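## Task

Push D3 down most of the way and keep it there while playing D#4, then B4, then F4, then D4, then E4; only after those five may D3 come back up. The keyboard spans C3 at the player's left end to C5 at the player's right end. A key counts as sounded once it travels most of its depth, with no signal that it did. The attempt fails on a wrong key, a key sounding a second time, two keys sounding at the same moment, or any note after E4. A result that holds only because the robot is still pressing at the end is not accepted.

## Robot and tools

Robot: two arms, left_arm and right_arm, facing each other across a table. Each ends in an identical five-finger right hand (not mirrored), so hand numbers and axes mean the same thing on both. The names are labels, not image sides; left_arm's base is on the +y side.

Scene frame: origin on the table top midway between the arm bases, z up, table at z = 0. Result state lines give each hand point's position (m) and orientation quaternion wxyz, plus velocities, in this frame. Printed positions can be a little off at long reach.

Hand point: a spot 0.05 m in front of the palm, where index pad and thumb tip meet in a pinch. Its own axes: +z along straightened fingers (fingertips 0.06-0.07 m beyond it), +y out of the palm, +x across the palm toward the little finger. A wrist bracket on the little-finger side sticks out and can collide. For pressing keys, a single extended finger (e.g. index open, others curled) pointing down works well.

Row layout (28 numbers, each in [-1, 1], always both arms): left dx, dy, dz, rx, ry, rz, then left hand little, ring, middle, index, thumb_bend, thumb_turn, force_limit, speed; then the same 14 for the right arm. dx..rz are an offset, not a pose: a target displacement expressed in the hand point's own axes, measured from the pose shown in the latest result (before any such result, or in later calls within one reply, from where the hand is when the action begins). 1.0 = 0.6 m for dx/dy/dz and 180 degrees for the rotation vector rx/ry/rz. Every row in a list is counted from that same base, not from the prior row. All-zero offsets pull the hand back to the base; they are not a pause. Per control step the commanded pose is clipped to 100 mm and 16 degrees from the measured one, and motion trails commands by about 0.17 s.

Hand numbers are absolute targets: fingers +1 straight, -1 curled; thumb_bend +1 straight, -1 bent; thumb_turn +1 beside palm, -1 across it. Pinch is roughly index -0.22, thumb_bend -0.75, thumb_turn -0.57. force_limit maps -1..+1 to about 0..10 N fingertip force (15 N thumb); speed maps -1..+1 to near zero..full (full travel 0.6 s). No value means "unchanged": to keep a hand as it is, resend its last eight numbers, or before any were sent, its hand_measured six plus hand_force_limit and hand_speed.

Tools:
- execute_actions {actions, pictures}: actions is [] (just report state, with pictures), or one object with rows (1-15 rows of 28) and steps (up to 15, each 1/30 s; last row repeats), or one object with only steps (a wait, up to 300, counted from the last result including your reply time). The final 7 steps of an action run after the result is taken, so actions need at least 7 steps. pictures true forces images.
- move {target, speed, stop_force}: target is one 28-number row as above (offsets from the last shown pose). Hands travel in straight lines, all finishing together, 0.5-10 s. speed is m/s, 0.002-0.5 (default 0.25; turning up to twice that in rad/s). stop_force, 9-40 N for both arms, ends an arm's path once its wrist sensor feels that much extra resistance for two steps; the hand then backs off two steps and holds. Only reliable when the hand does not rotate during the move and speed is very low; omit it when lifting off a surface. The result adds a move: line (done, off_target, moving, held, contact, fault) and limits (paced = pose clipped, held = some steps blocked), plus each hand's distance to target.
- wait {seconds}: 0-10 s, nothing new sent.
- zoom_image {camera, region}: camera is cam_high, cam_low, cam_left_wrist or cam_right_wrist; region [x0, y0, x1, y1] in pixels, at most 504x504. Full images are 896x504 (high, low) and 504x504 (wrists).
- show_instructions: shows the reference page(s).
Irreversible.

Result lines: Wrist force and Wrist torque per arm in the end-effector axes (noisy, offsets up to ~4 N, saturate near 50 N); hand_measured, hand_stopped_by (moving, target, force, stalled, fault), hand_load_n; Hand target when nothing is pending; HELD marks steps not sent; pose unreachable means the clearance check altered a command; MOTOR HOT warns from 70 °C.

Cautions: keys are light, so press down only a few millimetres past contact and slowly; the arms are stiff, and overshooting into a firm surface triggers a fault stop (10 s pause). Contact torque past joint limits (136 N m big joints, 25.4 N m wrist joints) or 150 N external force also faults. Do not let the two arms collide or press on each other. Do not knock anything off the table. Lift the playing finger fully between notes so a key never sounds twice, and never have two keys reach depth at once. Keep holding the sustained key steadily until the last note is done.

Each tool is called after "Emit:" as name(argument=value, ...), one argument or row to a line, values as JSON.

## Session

Emit:
execute_actions(
  actions=[],
)

Emit:
zoom_image(
  camera="cam_high",
  region=[300, 300, 620, 500],
)

Scene clock: 0.00 s of 6000.00 s.
left_arm: end_effector_position=(+0.3365, +0.4533, +0.4790) hand_measured=(+1.000, +1.000, +1.000, +1.000, +1.000, +1.000) hand_load_n=(+0.0, +0.0, +0.0, +0.0, +0.0, +0.0) hand_stopped_by=(target, target, target, target, target, target) hand_force_limit=0.00 hand_speed=-0.80 end_effector_quat_wxyz=(+0.006, +0.351, +0.936, +0.005) end_effector_velocity=(+0.000, -0.000, -0.001) end_effector_angular_velocity=(+0.002, +0.001, +0.000) | right_arm: end_effector_position=(+0.0923, -0.2586, +0.4842) hand_measured=(+1.000, +1.000, +1.000, +1.000, +1.000, +1.000) hand_load_n=(+0.0, +0.0, +0.0, +0.0, +0.0, +0.0) hand_stopped_by=(target, target, target, target, target, target) hand_force_limit=0.00 hand_speed=-0.80 end_effector_quat_wxyz=(+0.008, -0.358, +0.934, -0.003) end_effector_velocity=(-0.000, -0.000, -0.000) end_effector_angular_velocity=(-0.001, +0.000, +0.001)
Joint positions: left_arm=[ 0.56  -1.692  1.316  1.945  1.556 -1.911] | right_arm=[-1.213 -1.735  1.33   1.96   1.578 -1.891]
Joint velocities: left_arm=[ 0.001  0.002  0.001  0.    -0.     0.   ] | right_arm=[ 0.001  0.    -0.     0.001  0.001 -0.001]
Joint torques (N m, as the arm reports them, + toward a larger angle): no reading
Wrist force (N, on the end effector, along its own x y z axes, offset not removed): no reading
Wrist torque (N m, same axes, about the end effector's origin, offset not removed): no reading
Hand target (left_arm): +0.337, +0.453, +0.479; +0.006, +0.351, +0.936, +0.005
Hand target (right_arm): +0.092, -0.259, +0.484; +0.008, -0.358, +0.934, -0.003

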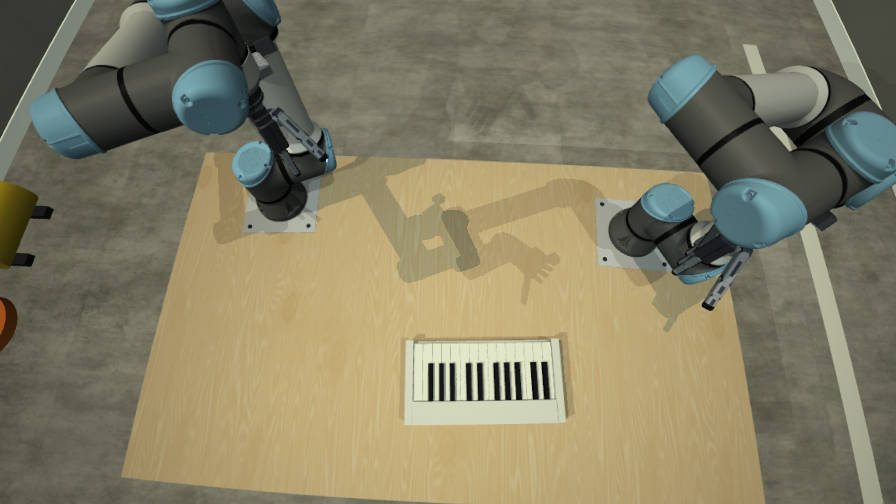

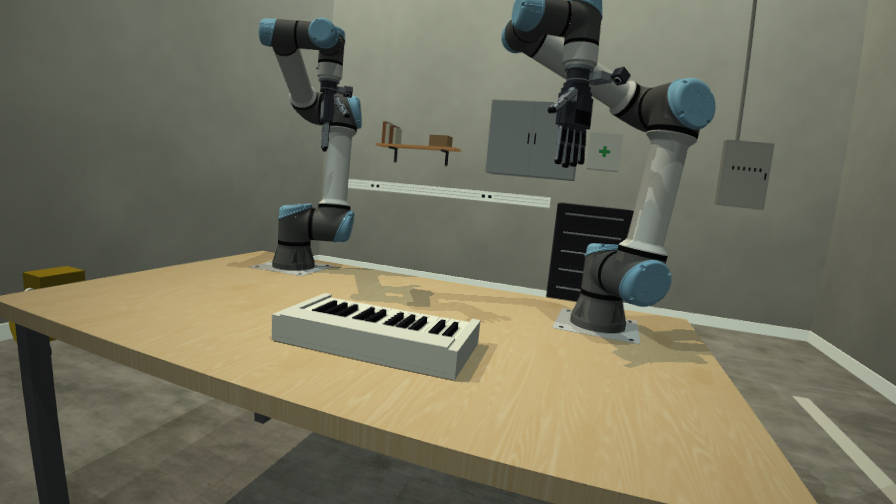

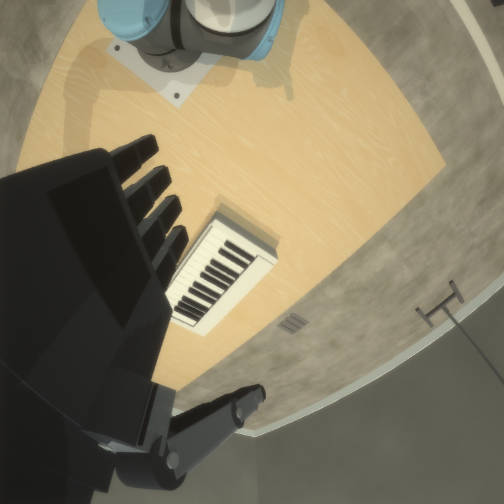

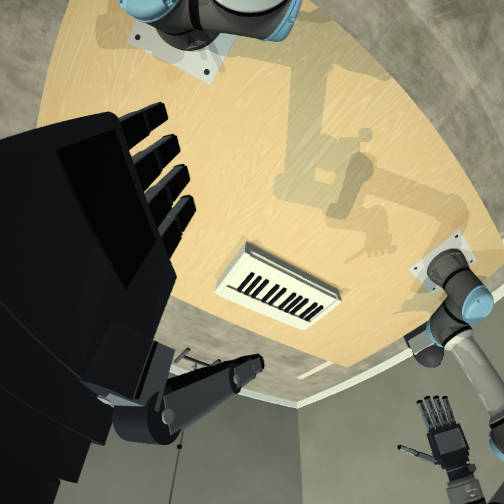

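Region (300, 300, 620, 500) of cam_high's 896x504 image, scaled by 1.575, with more detail than that image has; it fills the top 315 rows of this view, and the rest is white.

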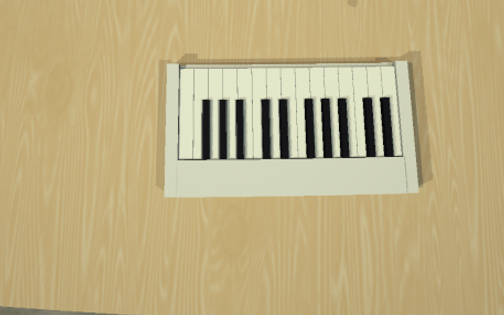

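Emit:
move(
  target=[-0.4328,-0.1493,0.5067,0.0891,-0.21,0.2449,1,-1,-1,-1,-0.5,0.2,0,0.5,-0.7728,0.0565,0.5153,-0.0987,-0.2071,-0.2714,1,-1,-1,-1,-0.5,0.2,0,0.5],
  speed=0.3,
)

Emit:
zoom_image(
  camera="cam_left_wrist",
  region=[0, 0, 252, 200],
)

Emit:
zoom_image(
  camera="cam_right_wrist",
  region=[0, 0, 252, 200],
)

Scene clock: 4.40 s of 6000.00 s.
left_arm: end_effector_position=(+0.4785, +0.2171, +0.1760) hand_measured=(+1.000, -1.000, -1.000, -1.000, -0.500, +0.200) hand_load_n=(+0.0, +0.0, +0.0, +0.0, +0.0, +0.0) hand_stopped_by=(target, target, target, target, target, target) hand_force_limit=0.00 hand_speed=0.50 end_effector_quat_wxyz=(+0.251, +0.650, +0.680, -0.229) end_effector_velocity=(+0.001, -0.001, +0.000) end_effector_angular_velocity=(-0.003, -0.002, -0.002) | right_arm: end_effector_position=(+0.4190, +0.0767, +0.1806) hand_measured=(+1.000, -1.000, -1.000, -1.000, -0.500, +0.200) hand_load_n=(+0.0, +0.0, +0.0, +0.0, +0.0, +0.0) hand_stopped_by=(target, target, target, target, target, target) hand_force_limit=0.00 hand_speed=0.50 end_effector_quat_wxyz=(+0.241, -0.683, +0.645, +0.242) end_effector_velocity=(+0.001, +0.002, -0.000) end_effector_angular_velocity=(-0.002, +0.003, +0.006)
Joint positions: left_arm=[ 0.869 -1.336  1.803  0.558  2.023 -0.922] | right_arm=[-1.136 -0.635  0.703  1.148  0.957 -2.596]
Joint velocities: left_arm=[ 0.001  0.001 -0.002 -0.003  0.002  0.002] | right_arm=[ 0.001  0.014 -0.025  0.017 -0.001 -0.006]
Joint torques (N m, as the arm reports them, + toward a larger angle): left_arm=[ 12.26 -14.07 -30.78  -1.41   3.07   2.77] | right_arm=[ 11.04 -43.75 -27.07   4.25  -2.58  -3.26]
Wrist force (N, on the end effector, along its own x y z axes, offset not removed): left_arm=[-1.7 -0.2 -1.0] | right_arm=[-1.3 0.4 -1.8]
Wrist torque (N m, same axes, about the end effector's origin, offset not removed): left_arm=[0.03 0.16 -0.30] | right_arm=[0.19 0.18 -0.29]
Hand target (left_arm): +0.479, +0.217, +0.176; +0.252, +0.650, +0.680, -0.229
Hand target (right_arm): +0.419, +0.077, +0.181; -0.241, +0.683, -0.645, -0.242
Off the commanded pose (left_arm): 0.001 m, 0 deg.
Off the commanded pose (right_arm): 0.001 m, 0 deg.
Kept back: nothing.
move: done

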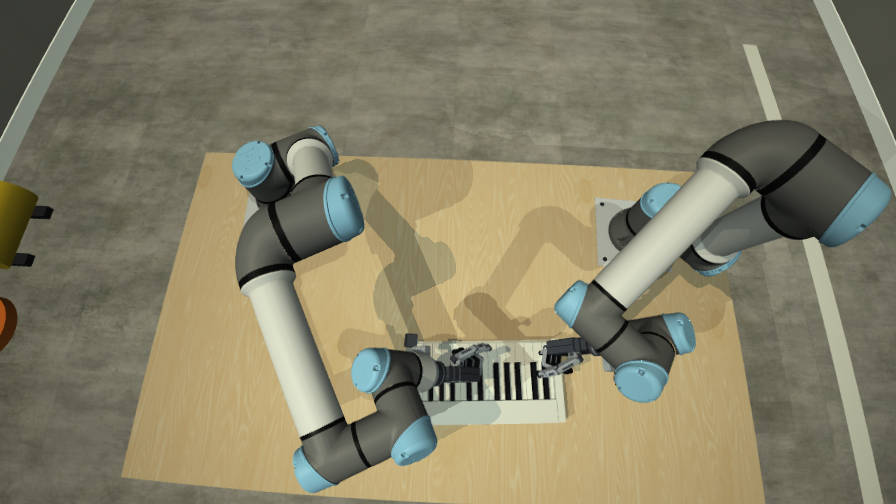

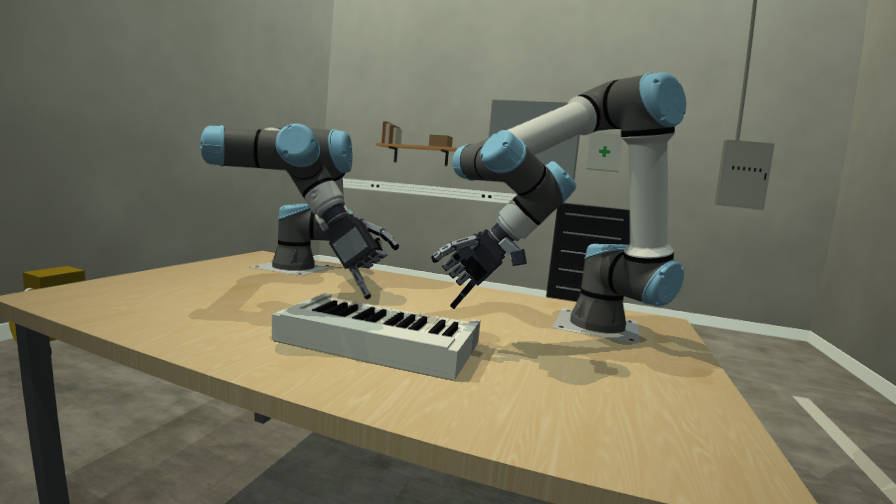

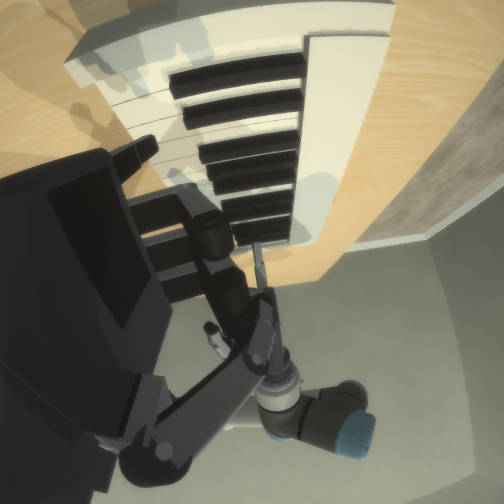

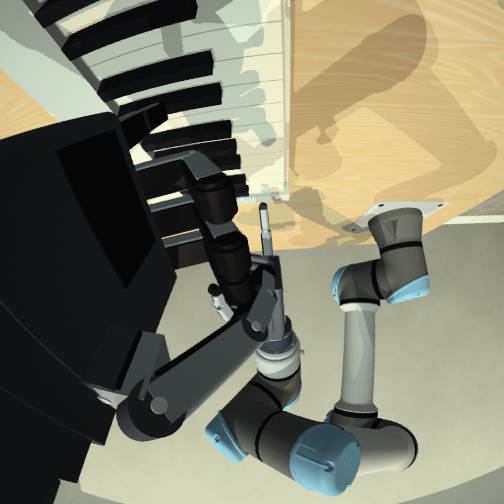

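Region (0, 0, 252, 200) of cam_left_wrist's 504x504 image, scaled by 2.000, with more detail than that image has; it fills the top 400 rows of this view, and the rest is white.

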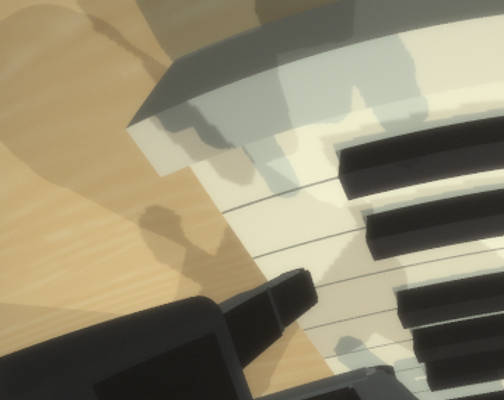

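Region (0, 0, 252, 200) of cam_right_wrist's 504x504 image, scaled by 2.000, with more detail than that image has; it fills the top 400 rows of this view, and the rest is white.

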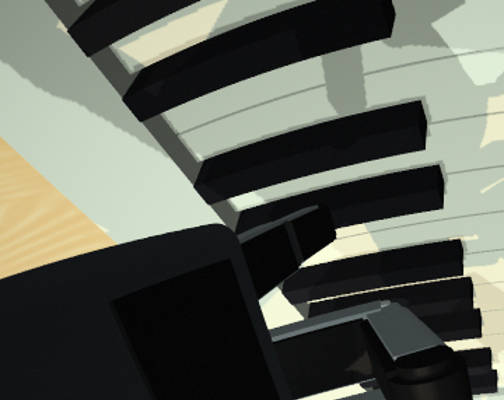

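Emit:
execute_actions(
  actions=[],
)

Scene clock: 5.30 s of 6000.00 s.
left_arm: end_effector_position=(+0.4785, +0.2170, +0.1759) hand_measured=(+1.000, -1.000, -1.000, -1.000, -0.500, +0.200) hand_load_n=(+0.0, +0.0, +0.0, +0.0, +0.0, +0.0) hand_stopped_by=(target, target, target, target, target, target) hand_force_limit=0.00 hand_speed=0.50 end_effector_quat_wxyz=(+0.252, +0.650, +0.680, -0.229) end_effector_velocity=(+0.000, -0.000, -0.001) end_effector_angular_velocity=(+0.000, +0.001, +0.000) | right_arm: end_effector_position=(+0.4192, +0.0768, +0.1806) hand_measured=(+1.000, -1.000, -1.000, -1.000, -0.500, +0.200) hand_load_n=(+0.0, +0.0, +0.0, +0.0, +0.0, +0.0) hand_stopped_by=(target, target, target, target, target, target) hand_force_limit=0.00 hand_speed=0.50 end_effector_quat_wxyz=(+0.241, -0.683, +0.645, +0.242) end_effector_velocity=(-0.001, +0.001, +0.000) end_effector_angular_velocity=(-0.001, +0.001, +0.002)
Joint positions: left_arm=[ 0.869 -1.336  1.803  0.558  2.023 -0.922] | right_arm=[-1.136 -0.634  0.7    1.15   0.957 -2.596]
Joint velocities: left_arm=[ 0.     0.001  0.    -0.001  0.    -0.   ] | right_arm=[ 0.002 -0.     0.     0.001  0.    -0.   ]
Joint torques (N m, as the arm reports them, + toward a larger angle): left_arm=[ 11.72 -13.83 -29.94  -1.42   3.17   2.85] | right_arm=[ 11.49 -43.09 -26.57   3.84  -2.56  -3.12]
Wrist force (N, on the end effector, along its own x y z axes, offset not removed): left_arm=[-0.8 -1.3 -1.1] | right_arm=[-1.3 -0.3 -0.3]
Wrist torque (N m, same axes, about the end effector's origin, offset not removed): left_arm=[-0.19 0.02 -0.34] | right_arm=[-0.03 0.19 -0.26]
Hand target (left_arm): +0.479, +0.217, +0.176; +0.252, +0.650, +0.680, -0.229
Hand target (right_arm): +0.419, +0.077, +0.181; -0.241, +0.683, -0.645, -0.242
Off the commanded pose (left_arm): 0.001 m, 0 deg.
Off the commanded pose (right_arm): 0.001 m, 0 deg.
Kept back: nothing.
Steps of this call (steps 1 to 27: nothing new was sent). Readings (end_effector_position | what the end effector reports):
1: left_arm (+0.4785, +0.2170, +0.1760) | right_arm (+0.4190, +0.0767, +0.1806) | left_arm hand_measured=(+1.000, -1.000, -1.000, -1.000, -0.500, +0.200) hand_load_n=(+0.0, +0.0, +0.0, +0.0, +0.0, +0.0) hand_stopped_by=(target, target, target, target, target, target) hand_force_limit=0.00 hand_speed=0.50 | right_arm hand_measured=(+1.000, -1.000, -1.000, -1.000, -0.500, +0.200) hand_load_n=(+0.0, +0.0, +0.0, +0.0, +0.0, +0.0) hand_stopped_by=(target, target, target, target, target, target) hand_force_limit=0.00 hand_speed=0.50
2: left_arm (+0.4785, +0.2170, +0.1759) | right_arm (+0.4191, +0.0767, +0.1806) | left_arm hand_measured=(+1.000, -1.000, -1.000, -1.000, -0.500, +0.200) hand_load_n=(+0.0, +0.0, +0.0, +0.0, +0.0, +0.0) hand_stopped_by=(target, target, target, target, target, target) hand_force_limit=0.00 hand_speed=0.50 | right_arm hand_measured=(+1.000, -1.000, -1.000, -1.000, -0.500, +0.200) hand_load_n=(+0.0, +0.0, +0.0, +0.0, +0.0, +0.0) hand_stopped_by=(target, target, target, target, target, target) hand_force_limit=0.00 hand_speed=0.50
4: left_arm (+0.4785, +0.2170, +0.1759) | right_arm (+0.4191, +0.0768, +0.1806) | left_arm hand_measured=(+1.000, -1.000, -1.000, -1.000, -0.500, +0.200) hand_load_n=(+0.0, +0.0, +0.0, +0.0, +0.0, +0.0) hand_stopped_by=(target, target, target, target, target, target) hand_force_limit=0.00 hand_speed=0.50 | right_arm hand_measured=(+1.000, -1.000, -1.000, -1.000, -0.500, +0.200) hand_load_n=(+0.0, +0.0, +0.0, +0.0, +0.0, +0.0) hand_stopped_by=(target, target, target, target, target, target) hand_force_limit=0.00 hand_speed=0.50
8: left_arm (+0.4785, +0.2170, +0.1759) | right_arm (+0.4191, +0.0768, +0.1806) | left_arm hand_measured=(+1.000, -1.000, -1.000, -1.000, -0.500, +0.200) hand_load_n=(+0.0, +0.0, +0.0, +0.0, +0.0, +0.0) hand_stopped_by=(target, target, target, target, target, target) hand_force_limit=0.00 hand_speed=0.50 | right_arm hand_measured=(+1.000, -1.000, -1.000, -1.000, -0.500, +0.200) hand_load_n=(+0.0, +0.0, +0.0, +0.0, +0.0, +0.0) hand_stopped_by=(target, target, target, target, target, target) hand_force_limit=0.00 hand_speed=0.50
27: the state above

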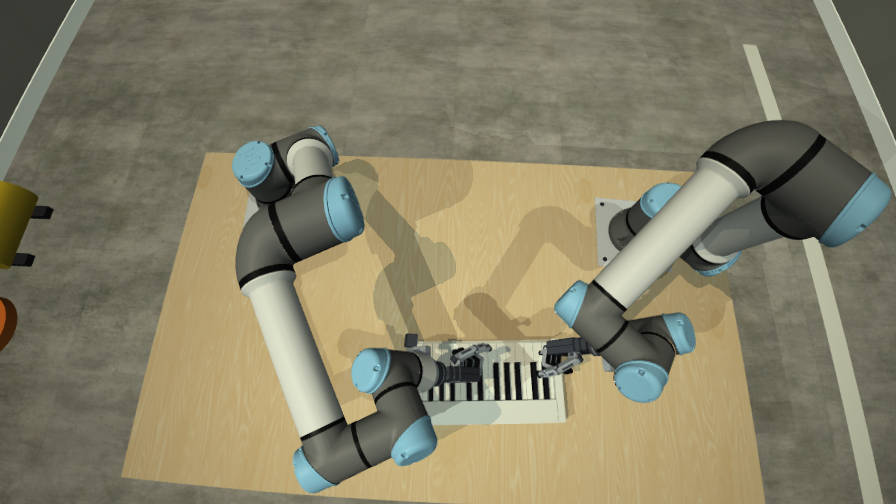

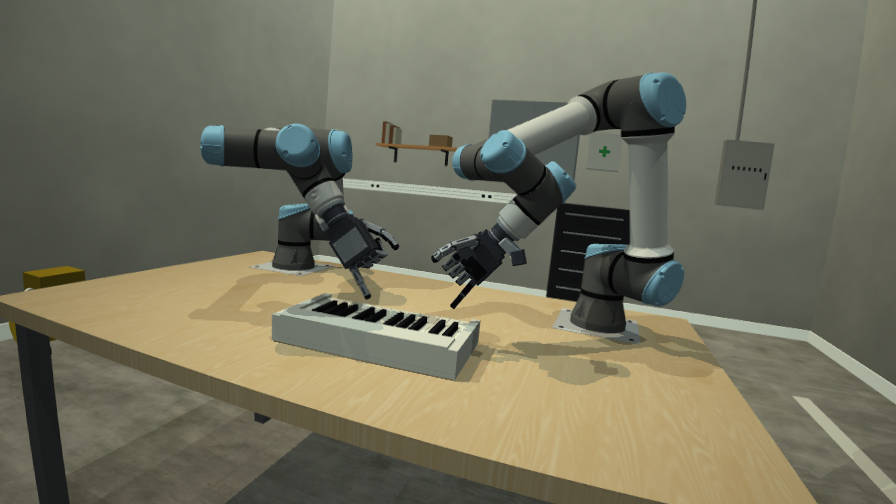

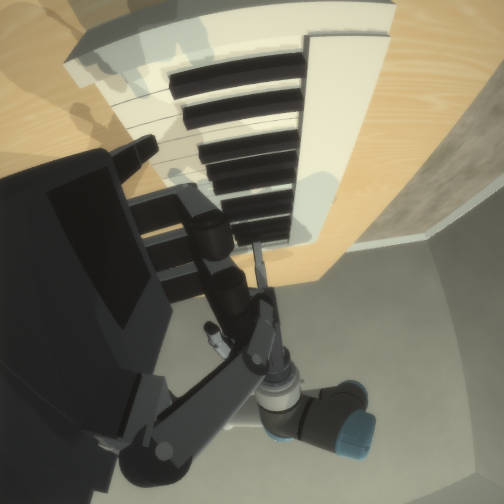

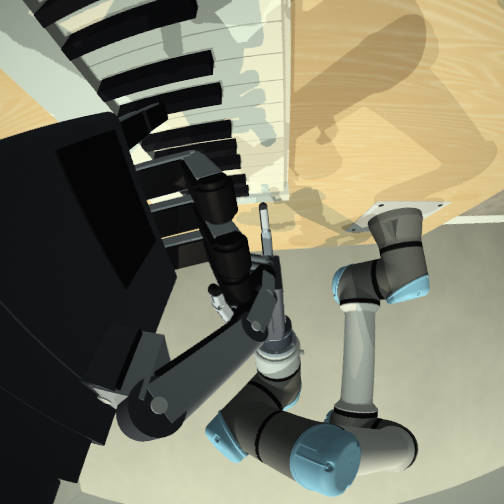

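Emit:
move(
  target=[0.0277,-0.008,0.0334,0,0,0,1,-1,-1,-1,-0.5,0.2,0,0.5,0.0181,0.008,0.0218,0,0,0,1,-1,-1,-1,-0.5,0.2,0,0.5],
  speed=0.05,
)

Emit:
zoom_image(
  camera="cam_left_wrist",
  region=[0, 0, 252, 200],
)

Emit:
zoom_image(
  camera="cam_right_wrist",
  region=[0, 0, 252, 200],
)

Scene clock: 6.57 s of 6000.00 s.
left_arm: end_effector_position=(+0.4742, +0.2167, +0.1501) hand_measured=(+1.000, -1.000, -1.000, -1.000, -0.500, +0.200) hand_load_n=(+0.0, +0.0, +0.0, +0.0, +0.0, +0.0) hand_stopped_by=(target, target, target, target, target, target) hand_force_limit=0.00 hand_speed=0.50 end_effector_quat_wxyz=(+0.251, +0.650, +0.680, -0.229) end_effector_velocity=(-0.001, +0.000, -0.004) end_effector_angular_velocity=(+0.003, +0.003, +0.000) | right_arm: end_effector_position=(+0.4147, +0.0767, +0.1637) hand_measured=(+1.000, -1.000, -1.000, -1.000, -0.500, +0.200) hand_load_n=(+0.0, +0.0, +0.0, +0.0, +0.0, +0.0) hand_stopped_by=(target, target, target, target, target, target) hand_force_limit=0.00 hand_speed=0.50 end_effector_quat_wxyz=(+0.241, -0.683, +0.645, +0.242) end_effector_velocity=(-0.000, +0.000, -0.001) end_effector_angular_velocity=(+0.002, -0.003, +0.002)
Joint positions: left_arm=[ 0.861 -1.315  1.85   0.487  2.019 -0.93 ] | right_arm=[-1.133 -0.641  0.757  1.099  0.958 -2.593]
Joint velocities: left_arm=[-0.001  0.004  0.005 -0.006 -0.001 -0.001] | right_arm=[ 0.    -0.001  0.004 -0.005 -0.001 -0.002]
Joint torques (N m, as the arm reports them, + toward a larger angle): left_arm=[-14.57 -14.42  -5.81  -1.37  -1.58  -2.49] | right_arm=[ 11.16 -55.02 -13.07  -0.41   0.4    2.53]
Wrist force (N, on the end effector, along its own x y z axes, offset not removed): left_arm=[-1.7 -0.8 -3.1] | right_arm=[-0.9 0.7 -1.5]
Wrist torque (N m, same axes, about the end effector's origin, offset not removed): left_arm=[0.05 0.28 -0.22] | right_arm=[0.29 0.19 -0.26]
Hand target (left_arm): +0.474, +0.217, +0.150; +0.252, +0.650, +0.680, -0.229
Hand target (right_arm): +0.415, +0.077, +0.164; -0.241, +0.683, -0.645, -0.242
Off the commanded pose (left_arm): 0.000 m, 0 deg.
Off the commanded pose (right_arm): 0.000 m, 0 deg.
Kept back: nothing.
move: done

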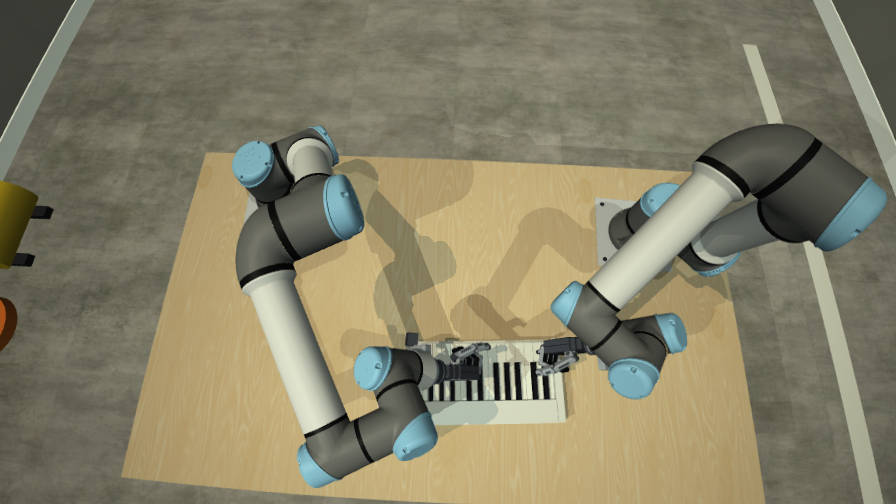

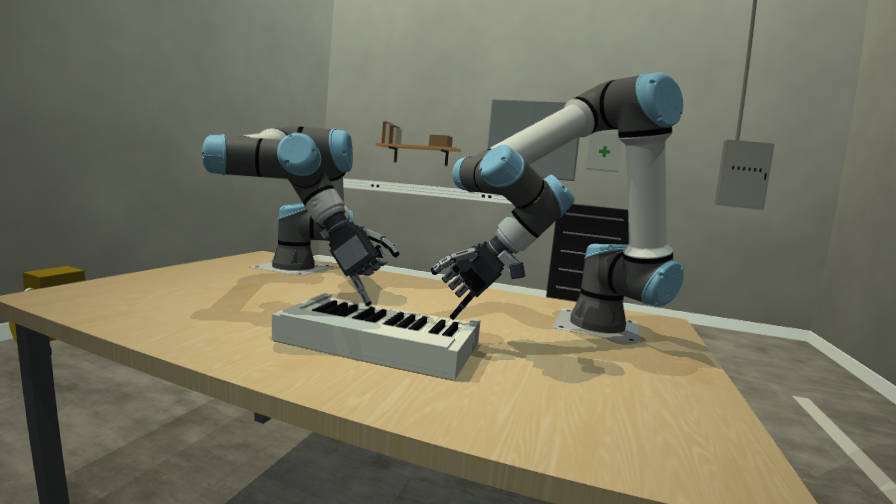

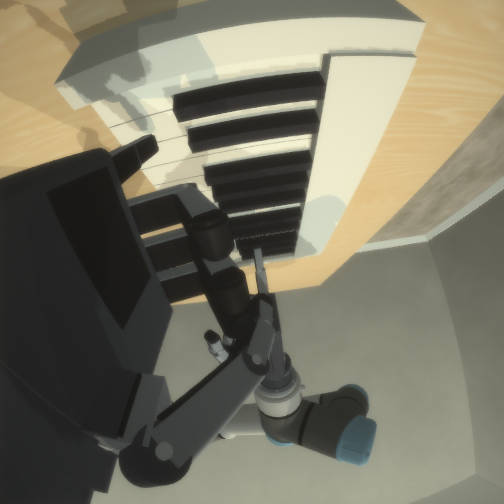

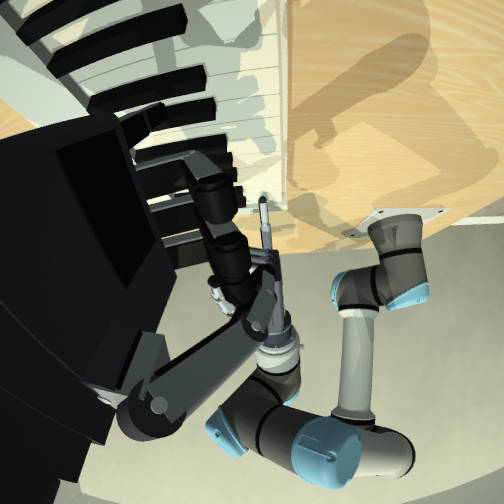

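Region (0, 0, 252, 200) of cam_left_wrist's 504x504 image, scaled by 2.000, with more detail than that image has; it fills the top 400 rows of this view, and the rest is white.

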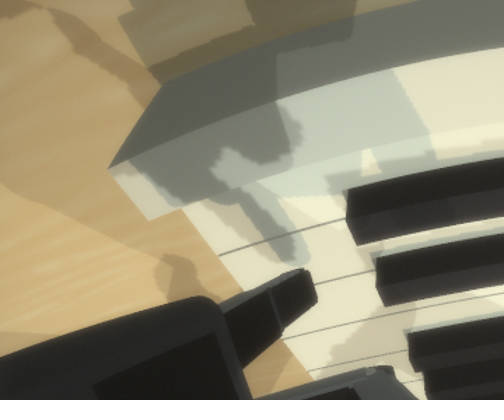

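Region (0, 0, 252, 200) of cam_right_wrist's 504x504 image, scaled by 2.000, with more detail than that image has; it fills the top 400 rows of this view, and the rest is white.

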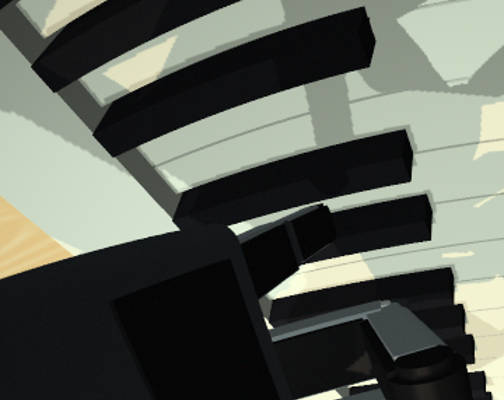

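Emit:
move(
  target=[0.0221,0,0.0240,0,0,0,1,-1,-1,-1,-0.5,0.2,0,0.5,0.0077,0,0.0002,0,0,0,1,-1,-1,-1,-0.5,0.2,0,0.5],
  speed=0.012,
  stop_force=9,
)

Emit:
zoom_image(
  camera="cam_left_wrist",
  region=[0, 0, 252, 200],
)

Emit:
zoom_image(
  camera="cam_right_wrist",
  region=[0, 0, 252, 200],
)

Scene clock: 9.00 s of 6000.00 s.
left_arm: end_effector_position=(+0.4744, +0.2176, +0.1344) hand_measured=(+1.000, -1.000, -1.000, -1.000, -0.500, +0.200) hand_load_n=(+0.0, +0.0, +0.0, +0.0, +0.0, +0.0) hand_stopped_by=(target, target, target, target, target, target) hand_force_limit=0.00 hand_speed=0.50 end_effector_quat_wxyz=(+0.251, +0.650, +0.680, -0.229) end_effector_velocity=(+0.000, -0.000, +0.002) end_effector_angular_velocity=(-0.001, -0.001, -0.000) | right_arm: end_effector_position=(+0.4149, +0.0733, +0.1607) hand_measured=(+1.000, -1.000, -1.000, -1.000, -0.500, +0.200) hand_load_n=(+0.0, +0.0, +0.0, +0.0, +0.0, +0.0) hand_stopped_by=(target, target, target, target, target, target) hand_force_limit=0.00 hand_speed=0.50 end_effector_quat_wxyz=(+0.241, -0.683, +0.645, +0.242) end_effector_velocity=(+0.001, -0.001, -0.001) end_effector_angular_velocity=(-0.001, +0.001, -0.003)
Joint positions: left_arm=[ 0.863 -1.295  1.871  0.447  2.02  -0.928] | right_arm=[-1.138 -0.646  0.775  1.089  0.956 -2.598]
Joint velocities: left_arm=[ 0.    -0.002 -0.004  0.005  0.     0.   ] | right_arm=[-0.003 -0.001  0.002 -0.001  0.     0.   ]
Joint torques (N m, as the arm reports them, + toward a larger angle): left_arm=[  1.22 -34.34 -25.72   3.95  -1.52   1.01] | right_arm=[-10.88 -54.28 -11.92  -0.57  -2.53  -3.09]
Wrist force (N, on the end effector, along its own x y z axes, offset not removed): left_arm=[-6.3 -1.5 -8.5] | right_arm=[-1.8 -0.4 -0.6]
Wrist torque (N m, same axes, about the end effector's origin, offset not removed): left_arm=[0.45 0.14 -0.62] | right_arm=[0.03 0.37 -0.29]
Hand target (left_arm): +0.474, +0.218, +0.135; +0.252, +0.650, +0.679, -0.229
Hand target (right_arm): +0.415, +0.073, +0.161; -0.241, +0.683, -0.645, -0.242
Off the commanded pose (left_arm): 0.004 m, 0 deg.
Off the commanded pose (right_arm): 0.000 m, 0 deg.
Kept back: nothing.
move: contact (left_arm)

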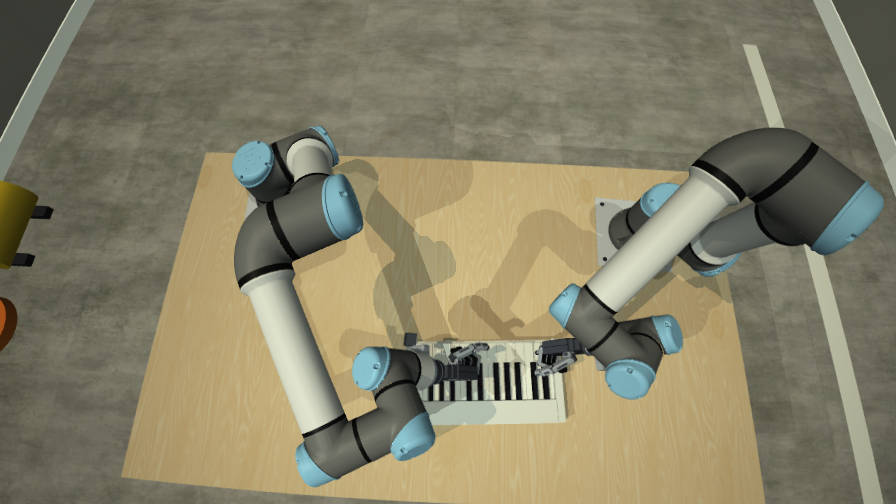

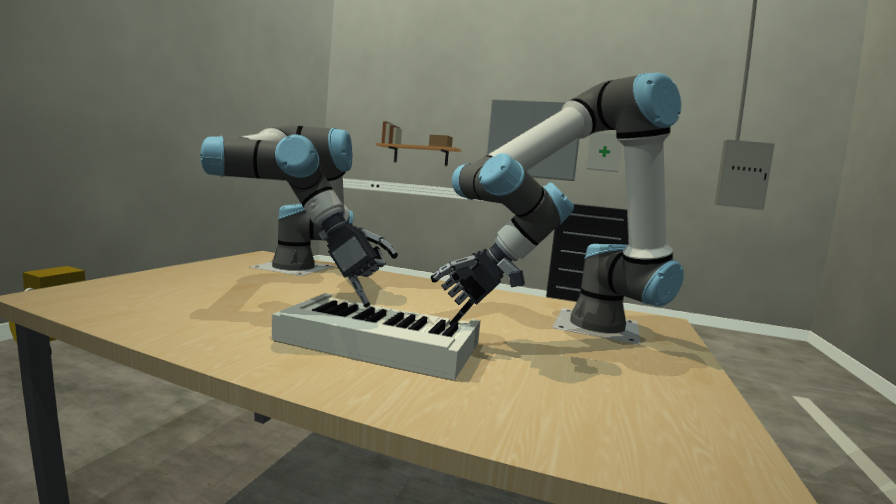

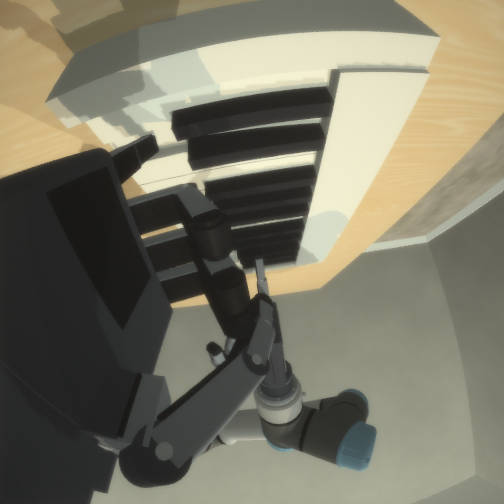

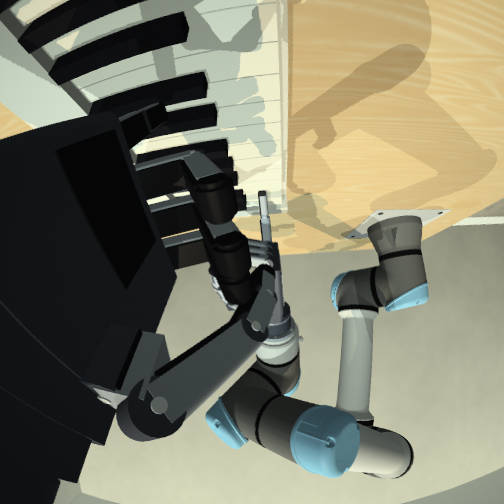

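Region (0, 0, 252, 200) of cam_left_wrist's 504x504 image, scaled by 2.000, with more detail than that image has; it fills the top 400 rows of this view, and the rest is white.

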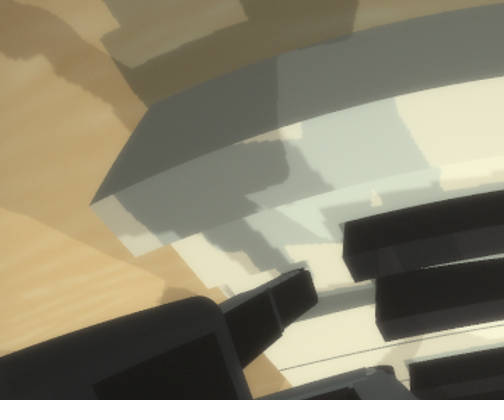

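Region (0, 0, 252, 200) of cam_right_wrist's 504x504 image, scaled by 2.000, with more detail than that image has; it fills the top 400 rows of this view, and the rest is white.

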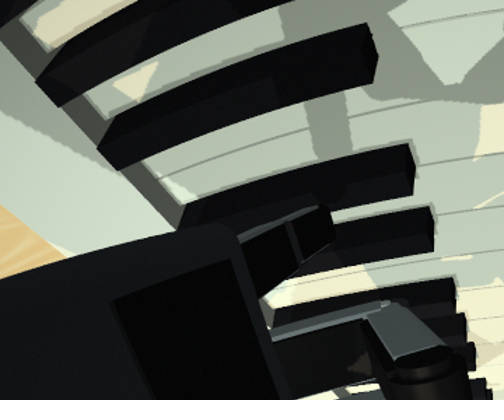

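Emit:
move(
  target=[0,0,0,0,0,0,1,-1,-1,-1,-0.5,0.2,0,0.5,0.0146,0,0.0176,0,0,0,1,-1,-1,-1,-0.5,0.2,0,0.5],
  speed=0.01,
  stop_force=9,
)

Emit:
zoom_image(
  camera="cam_right_wrist",
  region=[0, 0, 252, 200],
)

Scene clock: 10.83 s of 6000.00 s.
left_arm: end_effector_position=(+0.4744, +0.2176, +0.1344) hand_measured=(+1.000, -1.000, -1.000, -1.000, -0.500, +0.200) hand_load_n=(+0.0, +0.0, +0.0, +0.0, +0.0, +0.0) hand_stopped_by=(target, target, target, target, target, target) hand_force_limit=0.00 hand_speed=0.50 end_effector_quat_wxyz=(+0.251, +0.650, +0.680, -0.229) end_effector_velocity=(+0.000, -0.000, +0.001) end_effector_angular_velocity=(-0.001, -0.001, -0.001) | right_arm: end_effector_position=(+0.4151, +0.0733, +0.1486) hand_measured=(+1.000, -1.000, -1.000, -1.000, -0.500, +0.200) hand_load_n=(-1.0, +0.0, +0.0, +0.0, +0.0, +0.0) hand_stopped_by=(target, target, target, target, target, target) hand_force_limit=0.00 hand_speed=0.50 end_effector_quat_wxyz=(+0.241, -0.683, +0.645, +0.242) end_effector_velocity=(-0.001, -0.000, +0.003) end_effector_angular_velocity=(-0.002, +0.001, +0.002)
Joint positions: left_arm=[ 0.863 -1.295  1.871  0.447  2.02  -0.928] | right_arm=[-1.138 -0.64   0.794  1.064  0.956 -2.599]
Joint velocities: left_arm=[-0.    -0.001  0.    -0.001  0.     0.   ] | right_arm=[ 0.    -0.001 -0.005  0.009  0.    -0.002]
Joint torques (N m, as the arm reports them, + toward a larger angle): left_arm=[ -3.96 -11.39  -1.9   -0.97   2.45  -0.72] | right_arm=[ -9.1  -46.19 -20.99   3.16   0.78  -2.87]
Wrist force (N, on the end effector, along its own x y z axes, offset not removed): left_arm=[-5.4 -1.5 -5.9] | right_arm=[-10.1 0.9 -14.1]
Wrist torque (N m, same axes, about the end effector's origin, offset not removed): left_arm=[0.18 0.05 -0.53] | right_arm=[0.92 0.84 -0.82]
Hand target (left_arm): +0.474, +0.218, +0.134; +0.251, +0.650, +0.680, -0.229
Hand target (right_arm): +0.415, +0.073, +0.149; -0.241, +0.683, -0.645, -0.242
Off the commanded pose (left_arm): 0.000 m, 0 deg.
Off the commanded pose (right_arm): 0.002 m, 0 deg.
Kept back: nothing.
move: contact (right_arm)

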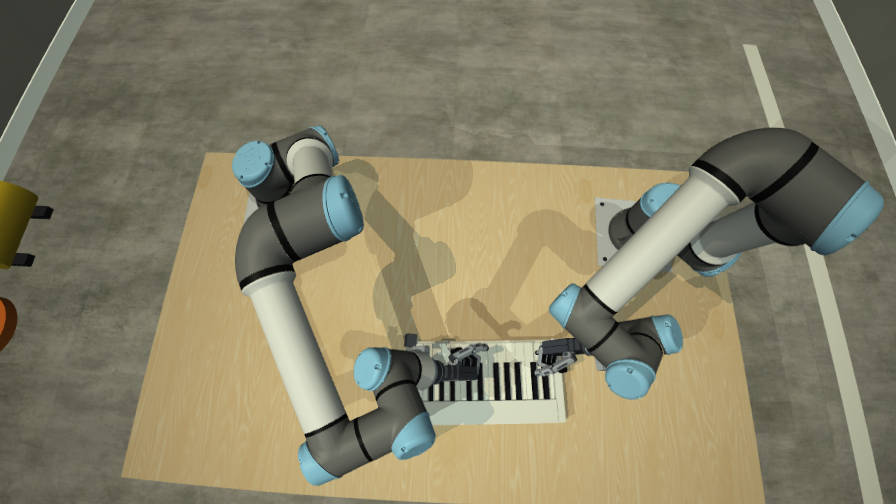

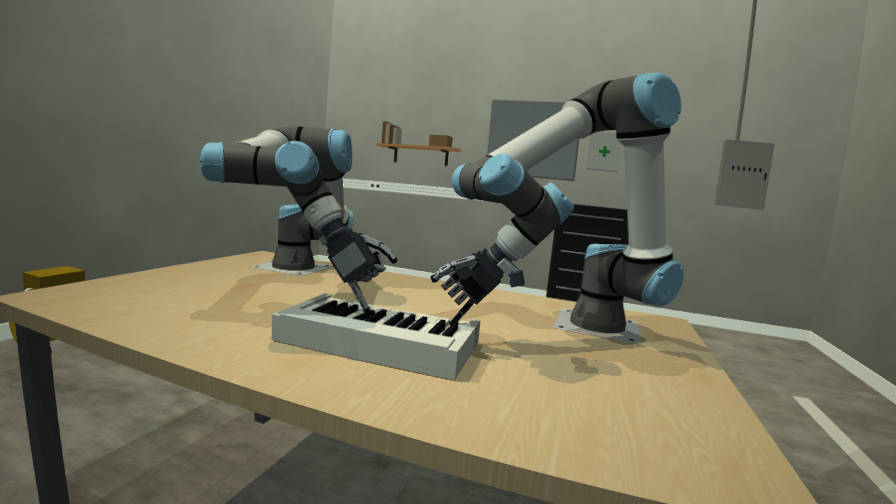

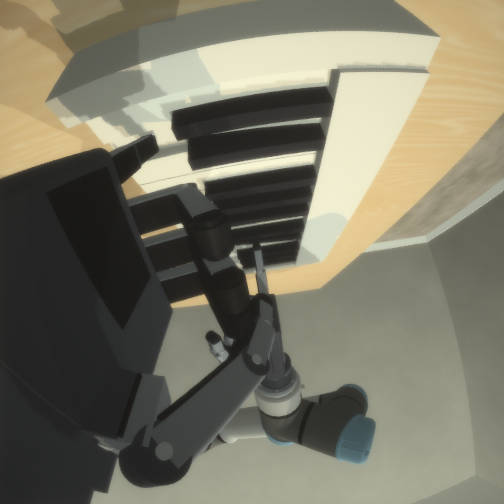

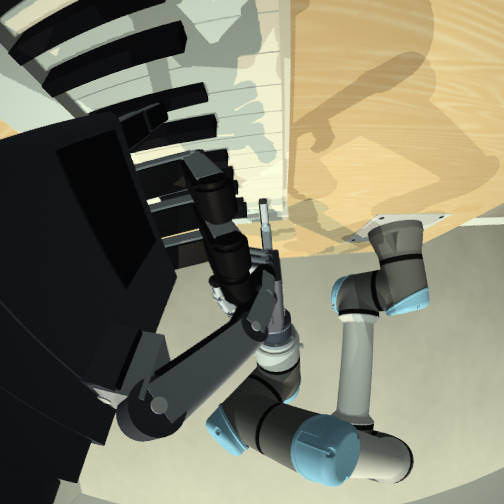

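Region (0, 0, 252, 200) of cam_right_wrist's 504x504 image, scaled by 2.000, with more detail than that image has; it fills the top 400 rows of this view, and the rest is white.

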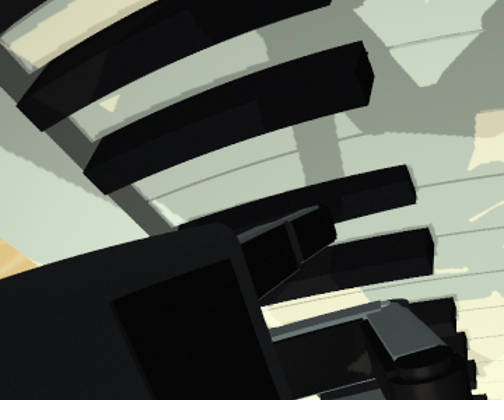

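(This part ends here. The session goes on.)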